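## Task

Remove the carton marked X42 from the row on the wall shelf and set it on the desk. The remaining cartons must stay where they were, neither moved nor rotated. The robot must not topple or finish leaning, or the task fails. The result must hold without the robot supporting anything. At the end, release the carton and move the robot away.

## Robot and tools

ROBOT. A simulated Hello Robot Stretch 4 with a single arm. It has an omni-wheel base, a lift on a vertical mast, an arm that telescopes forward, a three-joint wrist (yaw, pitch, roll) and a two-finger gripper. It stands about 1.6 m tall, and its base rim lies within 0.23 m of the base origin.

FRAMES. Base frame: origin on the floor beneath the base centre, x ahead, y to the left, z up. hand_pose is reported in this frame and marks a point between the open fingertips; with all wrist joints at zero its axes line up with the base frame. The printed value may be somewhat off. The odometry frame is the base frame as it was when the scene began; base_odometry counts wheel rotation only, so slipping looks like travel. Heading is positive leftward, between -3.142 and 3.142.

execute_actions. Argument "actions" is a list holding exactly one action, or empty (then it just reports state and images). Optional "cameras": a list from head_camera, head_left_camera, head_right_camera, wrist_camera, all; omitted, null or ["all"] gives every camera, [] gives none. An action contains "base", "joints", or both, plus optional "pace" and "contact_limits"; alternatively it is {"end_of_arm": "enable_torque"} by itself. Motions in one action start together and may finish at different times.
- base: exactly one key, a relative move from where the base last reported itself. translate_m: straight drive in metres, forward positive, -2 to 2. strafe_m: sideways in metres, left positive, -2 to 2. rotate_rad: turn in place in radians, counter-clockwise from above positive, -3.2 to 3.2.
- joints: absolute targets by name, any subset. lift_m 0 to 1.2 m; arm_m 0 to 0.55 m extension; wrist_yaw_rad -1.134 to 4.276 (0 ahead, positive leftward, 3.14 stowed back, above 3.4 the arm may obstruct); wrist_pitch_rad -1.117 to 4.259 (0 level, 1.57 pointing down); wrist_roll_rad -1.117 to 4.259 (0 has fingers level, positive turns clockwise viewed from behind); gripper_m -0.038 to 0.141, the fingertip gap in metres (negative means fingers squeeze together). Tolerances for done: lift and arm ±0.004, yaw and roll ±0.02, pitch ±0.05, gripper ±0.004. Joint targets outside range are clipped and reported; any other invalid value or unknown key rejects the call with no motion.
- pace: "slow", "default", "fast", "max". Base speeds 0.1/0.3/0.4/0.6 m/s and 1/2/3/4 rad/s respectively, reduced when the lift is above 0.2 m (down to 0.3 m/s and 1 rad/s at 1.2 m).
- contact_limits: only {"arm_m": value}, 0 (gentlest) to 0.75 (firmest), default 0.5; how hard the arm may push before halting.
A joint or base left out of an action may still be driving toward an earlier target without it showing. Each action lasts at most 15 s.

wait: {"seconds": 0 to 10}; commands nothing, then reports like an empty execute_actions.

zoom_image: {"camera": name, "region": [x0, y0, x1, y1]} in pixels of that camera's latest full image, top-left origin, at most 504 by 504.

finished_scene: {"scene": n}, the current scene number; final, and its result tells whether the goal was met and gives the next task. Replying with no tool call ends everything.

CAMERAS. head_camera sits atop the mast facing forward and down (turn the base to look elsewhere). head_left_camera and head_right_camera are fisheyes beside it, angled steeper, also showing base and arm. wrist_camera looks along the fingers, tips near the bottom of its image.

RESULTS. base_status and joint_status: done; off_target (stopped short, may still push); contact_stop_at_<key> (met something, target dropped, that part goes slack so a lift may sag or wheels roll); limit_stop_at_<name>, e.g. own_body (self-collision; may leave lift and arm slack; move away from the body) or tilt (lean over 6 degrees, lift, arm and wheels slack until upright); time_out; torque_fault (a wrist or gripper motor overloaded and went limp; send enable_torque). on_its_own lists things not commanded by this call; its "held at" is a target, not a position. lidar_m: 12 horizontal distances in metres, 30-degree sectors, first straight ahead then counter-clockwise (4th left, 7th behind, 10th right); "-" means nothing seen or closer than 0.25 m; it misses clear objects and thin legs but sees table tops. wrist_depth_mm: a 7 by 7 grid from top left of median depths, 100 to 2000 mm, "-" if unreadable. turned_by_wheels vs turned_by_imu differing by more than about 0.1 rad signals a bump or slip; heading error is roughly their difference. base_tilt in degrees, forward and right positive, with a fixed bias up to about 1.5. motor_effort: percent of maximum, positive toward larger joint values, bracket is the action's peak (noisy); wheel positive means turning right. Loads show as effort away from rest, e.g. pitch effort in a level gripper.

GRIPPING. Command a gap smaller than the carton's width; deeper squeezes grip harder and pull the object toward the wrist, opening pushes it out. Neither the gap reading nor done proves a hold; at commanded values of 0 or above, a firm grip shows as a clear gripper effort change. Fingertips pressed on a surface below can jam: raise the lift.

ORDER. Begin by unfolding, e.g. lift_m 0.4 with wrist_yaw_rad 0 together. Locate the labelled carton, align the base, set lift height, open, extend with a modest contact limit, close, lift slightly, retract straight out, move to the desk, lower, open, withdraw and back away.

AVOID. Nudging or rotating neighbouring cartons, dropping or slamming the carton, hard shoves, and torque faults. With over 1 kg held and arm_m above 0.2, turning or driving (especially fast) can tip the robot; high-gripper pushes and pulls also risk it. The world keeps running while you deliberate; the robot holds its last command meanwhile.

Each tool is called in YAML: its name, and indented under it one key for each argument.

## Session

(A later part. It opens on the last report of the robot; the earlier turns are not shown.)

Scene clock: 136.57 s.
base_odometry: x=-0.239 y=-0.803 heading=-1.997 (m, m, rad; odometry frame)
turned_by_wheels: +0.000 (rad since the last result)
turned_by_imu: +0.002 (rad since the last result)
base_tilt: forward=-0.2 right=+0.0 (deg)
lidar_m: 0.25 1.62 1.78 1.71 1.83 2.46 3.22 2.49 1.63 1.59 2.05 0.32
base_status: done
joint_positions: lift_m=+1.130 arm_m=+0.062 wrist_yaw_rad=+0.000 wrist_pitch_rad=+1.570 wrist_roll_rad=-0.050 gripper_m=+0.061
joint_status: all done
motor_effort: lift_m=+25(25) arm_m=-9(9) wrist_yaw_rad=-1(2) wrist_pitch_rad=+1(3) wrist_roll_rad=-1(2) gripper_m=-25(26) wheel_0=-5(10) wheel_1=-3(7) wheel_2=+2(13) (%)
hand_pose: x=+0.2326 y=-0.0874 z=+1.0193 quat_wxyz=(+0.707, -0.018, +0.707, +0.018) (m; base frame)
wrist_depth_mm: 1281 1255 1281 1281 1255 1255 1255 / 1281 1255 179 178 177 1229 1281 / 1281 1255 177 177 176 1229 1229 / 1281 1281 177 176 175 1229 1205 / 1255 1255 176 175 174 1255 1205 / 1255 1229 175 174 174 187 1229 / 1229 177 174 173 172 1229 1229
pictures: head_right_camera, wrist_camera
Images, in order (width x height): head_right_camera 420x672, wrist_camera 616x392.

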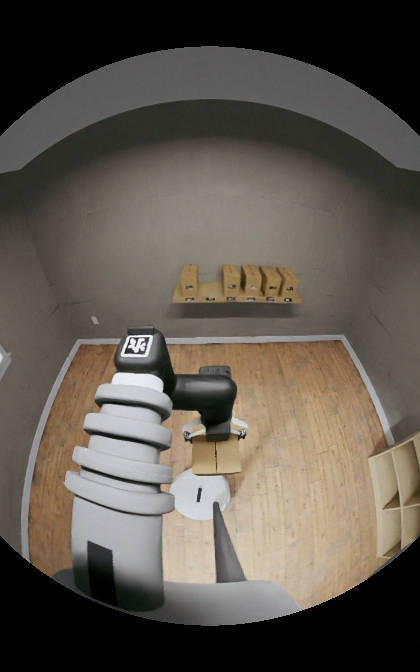

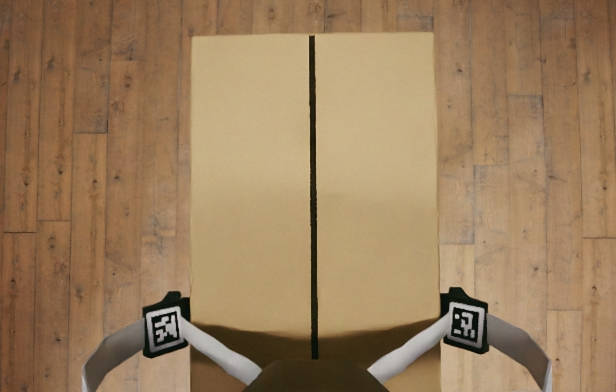

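execute_actions:
  actions:
    - {"base": {"rotate_rad": 3.12}, "joints": {"lift_m": 0.62}, "pace": "fast"}

Scene clock: 142.33 s.
base_odometry: x=-0.239 y=-0.803 heading=+1.122 (m, m, rad; odometry frame)
turned_by_wheels: +3.119 (rad since the last result)
turned_by_imu: +3.137 (rad since the last result)
base_tilt: forward=-0.2 right=+0.0 (deg)
lidar_m: 2.36 2.43 1.65 1.58 2.03 1.37 1.30 1.60 1.80 1.70 1.81 0.32
base_status: done
joint_positions: lift_m=+0.620 arm_m=+0.062 wrist_yaw_rad=+0.000 wrist_pitch_rad=+1.570 wrist_roll_rad=-0.050 gripper_m=+0.061
joint_status: all done
motor_effort: lift_m=+15(23) arm_m=-9(9) wrist_yaw_rad=-1(1) wrist_pitch_rad=+2(1) wrist_roll_rad=-1(1) gripper_m=-26(26) wheel_0=-4(9) wheel_1=-5(8) wheel_2=-2(6) (%)
hand_pose: x=+0.2327 y=-0.0874 z=+0.5101 quat_wxyz=(+0.707, -0.018, +0.707, +0.018) (m; base frame)
wrist_depth_mm: 750 750 750 750 741 741 732 / 741 750 179 178 177 741 732 / 750 741 177 177 176 741 732 / 741 741 177 176 175 732 732 / 750 741 176 175 174 723 723 / 732 741 175 174 173 186 723 / 741 177 173 173 172 723 715
pictures: head_camera, head_left_camera, head_right_camera, wrist_camera
Images, in order (width x height): head_camera 420x560, head_left_camera 420x672, head_right_camera 420x672, wrist_camera 616x392.

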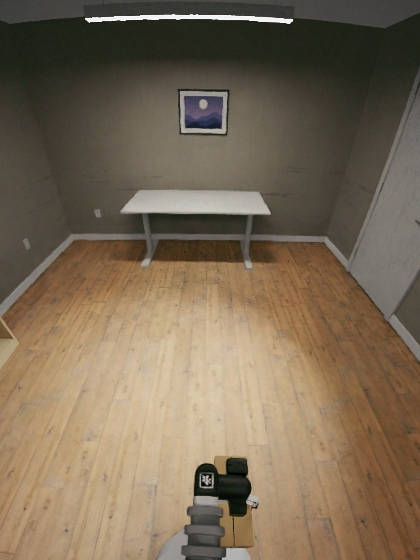

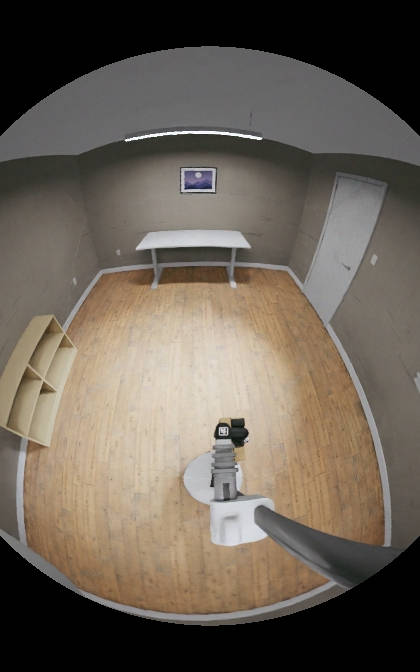

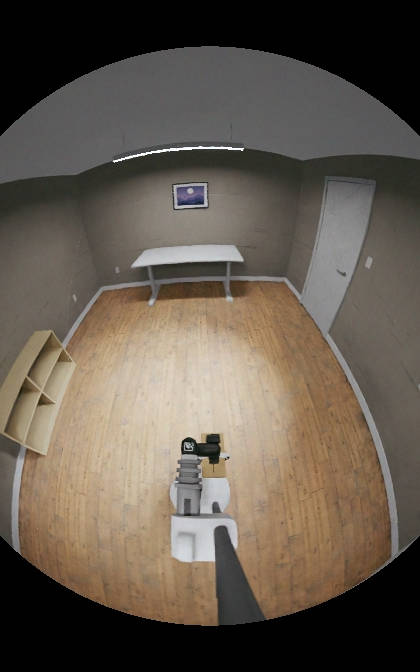

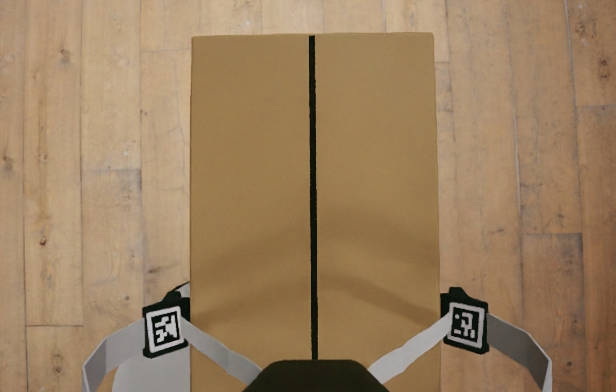

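execute_actions:
  actions:
    - {"base": {"translate_m": 2.0}, "joints": {"lift_m": 1.08, "arm_m": 0.45}, "pace": "fast"}

Scene clock: 154.93 s.
base_odometry: x=+0.629 y=+0.999 heading=+1.122 (m, m, rad; odometry frame)
turned_by_wheels: +0.000 (rad since the last result)
turned_by_imu: -0.014 (rad since the last result)
base_tilt: forward=-0.2 right=+0.0 (deg)
lidar_m: 0.37 0.38 0.52 2.07 1.82 2.31 3.64 2.47 1.74 1.62 0.58 0.41
base_status: done
joint_positions: lift_m=+1.080 arm_m=+0.448 wrist_yaw_rad=+0.000 wrist_pitch_rad=+1.570 wrist_roll_rad=-0.050 gripper_m=+0.061
joint_status: all done
motor_effort: lift_m=+24(26) arm_m=+9(11) wrist_yaw_rad=-2(0) wrist_pitch_rad=+2(1) wrist_roll_rad=-2(3) gripper_m=-27(26) wheel_0=+3(12) wheel_1=+4(8) wheel_2=-1(13) (%)
hand_pose: x=+0.6196 y=-0.0874 z=+0.9693 quat_wxyz=(+0.707, -0.018, +0.707, +0.018) (m; base frame)
wrist_depth_mm: 484 480 480 477 473 473 473 / 480 480 179 178 177 473 473 / 480 477 177 177 176 469 466 / 477 473 177 176 175 466 466 / 473 469 176 175 174 466 466 / 473 469 175 174 174 186 462 / 477 177 173 173 172 459 459
pictures: head_camera, head_left_camera, head_right_camera, wrist_camera
Images, in order (width x height): head_camera 420x560, head_left_camera 420x672, head_right_camera 420x672, wrist_camera 616x392.

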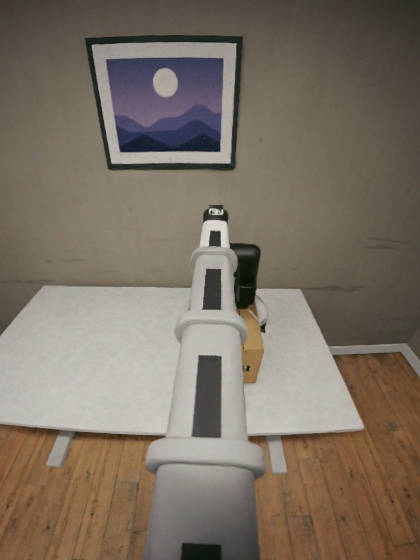

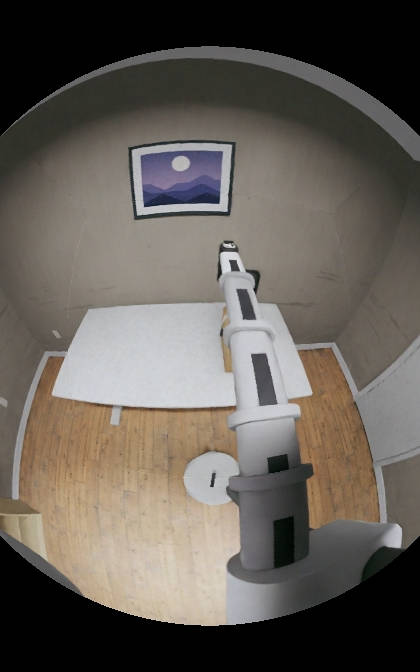

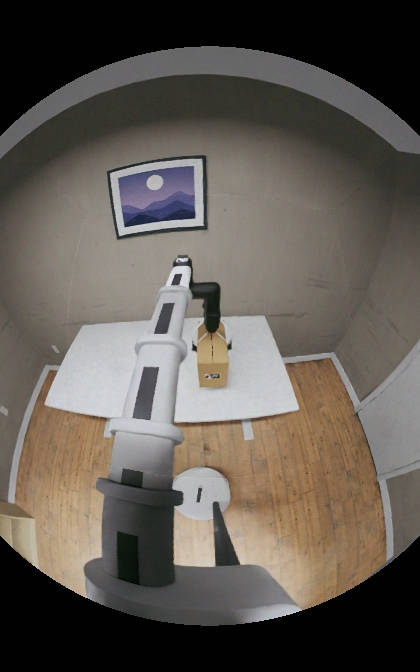

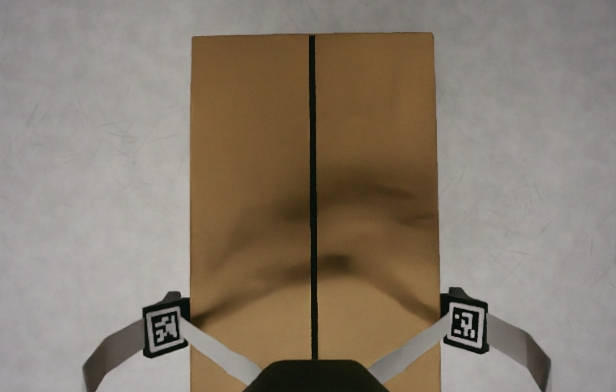

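execute_actions:
  actions:
    - {"joints": {"lift_m": 0.976}}
  cameras: ["wrist_camera", "head_right_camera"]

Scene clock: 159.47 s.
base_odometry: x=+0.629 y=+0.999 heading=+1.122 (m, m, rad; odometry frame)
turned_by_wheels: +0.000 (rad since the last result)
turned_by_imu: -0.002 (rad since the last result)
base_tilt: forward=-0.2 right=-0.1 (deg)
lidar_m: 0.37 0.38 0.51 2.07 1.83 2.31 3.64 2.47 1.75 1.61 0.56 0.40
base_status: not commanded
joint_positions: lift_m=+0.976 arm_m=+0.448 wrist_yaw_rad=+0.000 wrist_pitch_rad=+1.570 wrist_roll_rad=-0.050 gripper_m=+0.061
joint_status: all done
motor_effort: lift_m=+14(24) arm_m=+9(8) wrist_yaw_rad=-2(1) wrist_pitch_rad=+2(1) wrist_roll_rad=-1(3) gripper_m=-27(27) wheel_0=+3(3) wheel_1=+4(4) wheel_2=-1(1) (%)
hand_pose: x=+0.6196 y=-0.0874 z=+0.8661 quat_wxyz=(+0.707, -0.018, +0.707, +0.018) (m; base frame)
wrist_depth_mm: 377 373 375 373 370 370 368 / 375 373 179 178 178 368 364 / 375 373 178 176 176 366 364 / 375 370 177 176 176 364 364 / 370 366 176 175 174 362 362 / 370 366 175 174 173 186 359 / 368 177 174 173 172 357 359
pictures: head_right_camera, wrist_camera
Images, in order (width x height): head_right_camera 420x672, wrist_camera 616x392.

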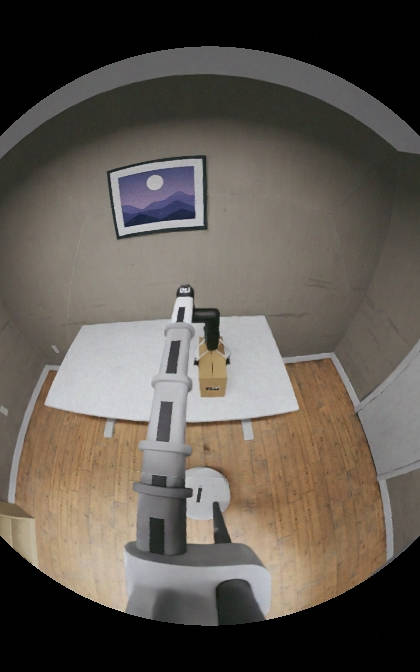

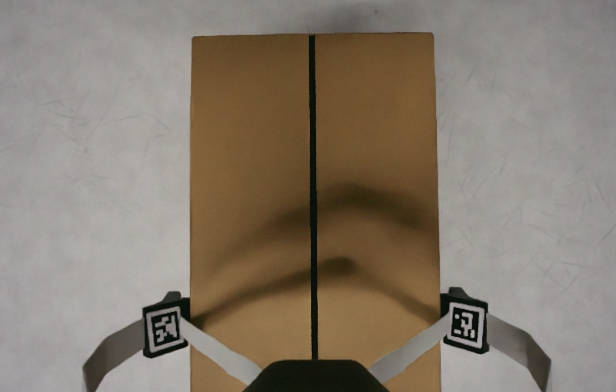

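execute_actions:
  actions:
    - {"joints": {"lift_m": 0.969, "gripper_m": 0.138}}
  cameras: ["wrist_camera", "head_right_camera"]

Scene clock: 166.10 s.
base_odometry: x=+0.629 y=+0.999 heading=+1.122 (m, m, rad; odometry frame)
turned_by_wheels: +0.000 (rad since the last result)
turned_by_imu: -0.002 (rad since the last result)
base_tilt: forward=-0.2 right=-0.1 (deg)
lidar_m: 0.35 0.37 0.54 2.06 1.83 2.29 3.61 2.48 1.74 1.61 0.56 0.40
base_status: not commanded
joint_positions: lift_m=+0.969 arm_m=+0.448 wrist_yaw_rad=+0.000 wrist_pitch_rad=+1.570 wrist_roll_rad=-0.050 gripper_m=+0.138
joint_status: all done
motor_effort: lift_m=+14(14) arm_m=+9(9) wrist_yaw_rad=+0(2) wrist_pitch_rad=+1(11) wrist_roll_rad=+0(0) gripper_m=-1(28) wheel_0=+4(3) wheel_1=+3(4) wheel_2=-1(1) (%)
hand_pose: x=+0.6195 y=-0.0874 z=+0.8591 quat_wxyz=(+0.707, -0.018, +0.707, +0.018) (m; base frame)
wrist_depth_mm: 375 373 373 370 366 366 366 / 373 370 185 185 184 364 364 / 368 368 185 184 183 362 362 / 368 364 184 183 182 359 359 / 366 364 182 181 181 357 359 / 364 362 182 181 180 208 353 / 362 359 180 146 179 353 351
pictures: head_right_camera, wrist_camera
Images, in order (width x height): head_right_camera 420x672, wrist_camera 616x392.

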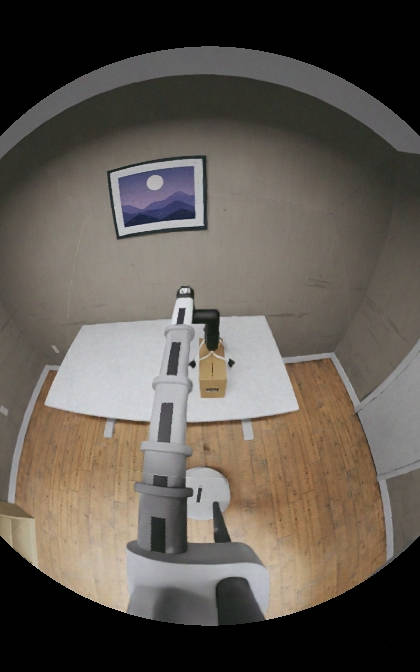

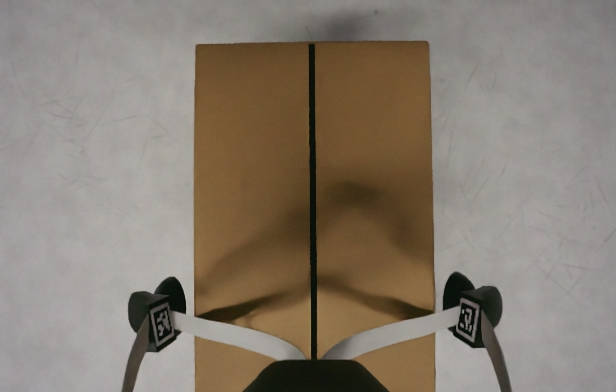

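execute_actions:
  actions:
    - {"joints": {"lift_m": 1.1, "arm_m": 0.05}, "pace": "fast"}

Scene clock: 171.20 s.
base_odometry: x=+0.629 y=+0.999 heading=+1.122 (m, m, rad; odometry frame)
turned_by_wheels: +0.000 (rad since the last result)
turned_by_imu: -0.002 (rad since the last result)
base_tilt: forward=-0.2 right=+0.0 (deg)
lidar_m: 0.37 0.40 0.52 2.06 1.81 2.30 3.65 2.48 1.75 1.62 0.57 0.40
base_status: not commanded
joint_positions: lift_m=+1.100 arm_m=+0.052 wrist_yaw_rad=+0.000 wrist_pitch_rad=+1.570 wrist_roll_rad=-0.050 gripper_m=+0.138
joint_status: all done
motor_effort: lift_m=+24(25) arm_m=-9(10) wrist_yaw_rad=+0(1) wrist_pitch_rad=+1(5) wrist_roll_rad=+0(1) gripper_m=-2(1) wheel_0=+3(3) wheel_1=+4(4) wheel_2=-1(1) (%)
hand_pose: x=+0.2226 y=-0.0874 z=+0.9893 quat_wxyz=(+0.707, -0.018, +0.707, +0.018) (m; base frame)
wrist_depth_mm: 504 504 504 462 500 496 492 / 504 508 500 500 496 496 492 / 1205 1229 1229 1229 1205 1205 1205 / 1229 1229 1229 1205 1229 1205 1205 / 1229 1229 1229 991 1205 1205 1205 / 1205 1205 1008 991 1205 213 1205 / 1229 1229 1205 144 1205 1182 1182
pictures: head_camera, head_left_camera, head_right_camera, wrist_camera
Images, in order (width x height): head_camera 420x560, head_left_camera 420x672, head_right_camera 420x672, wrist_camera 616x392.

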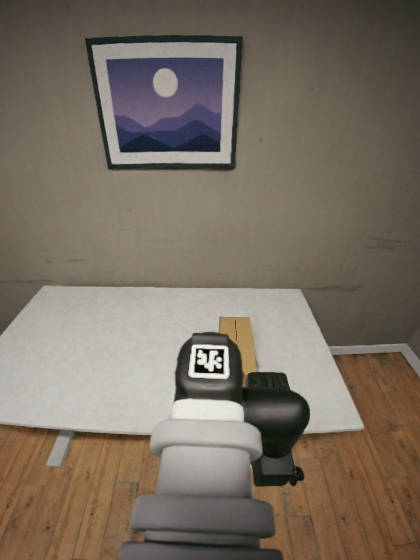

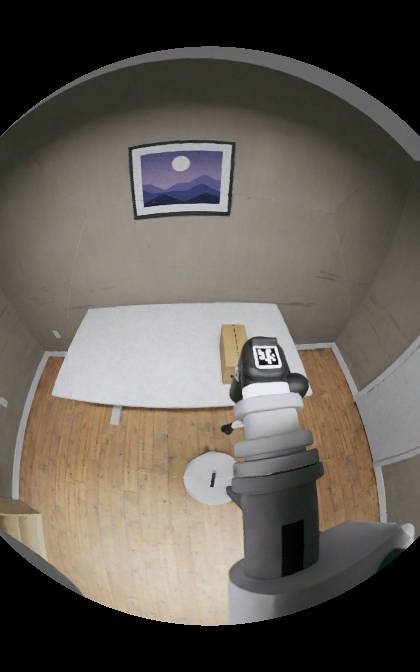

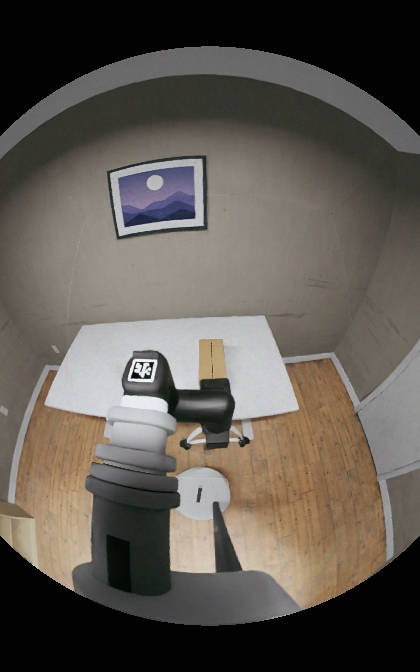

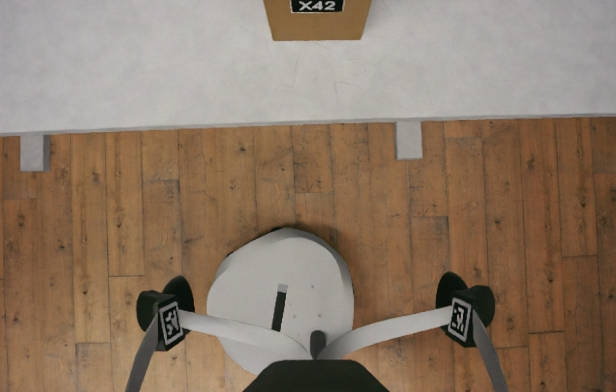

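Carton X42 is standing upright on the desk, well inside the edge, and the gripper is clear of it.

finished_scene:
  scene: 1

The scene is finished: the task was done.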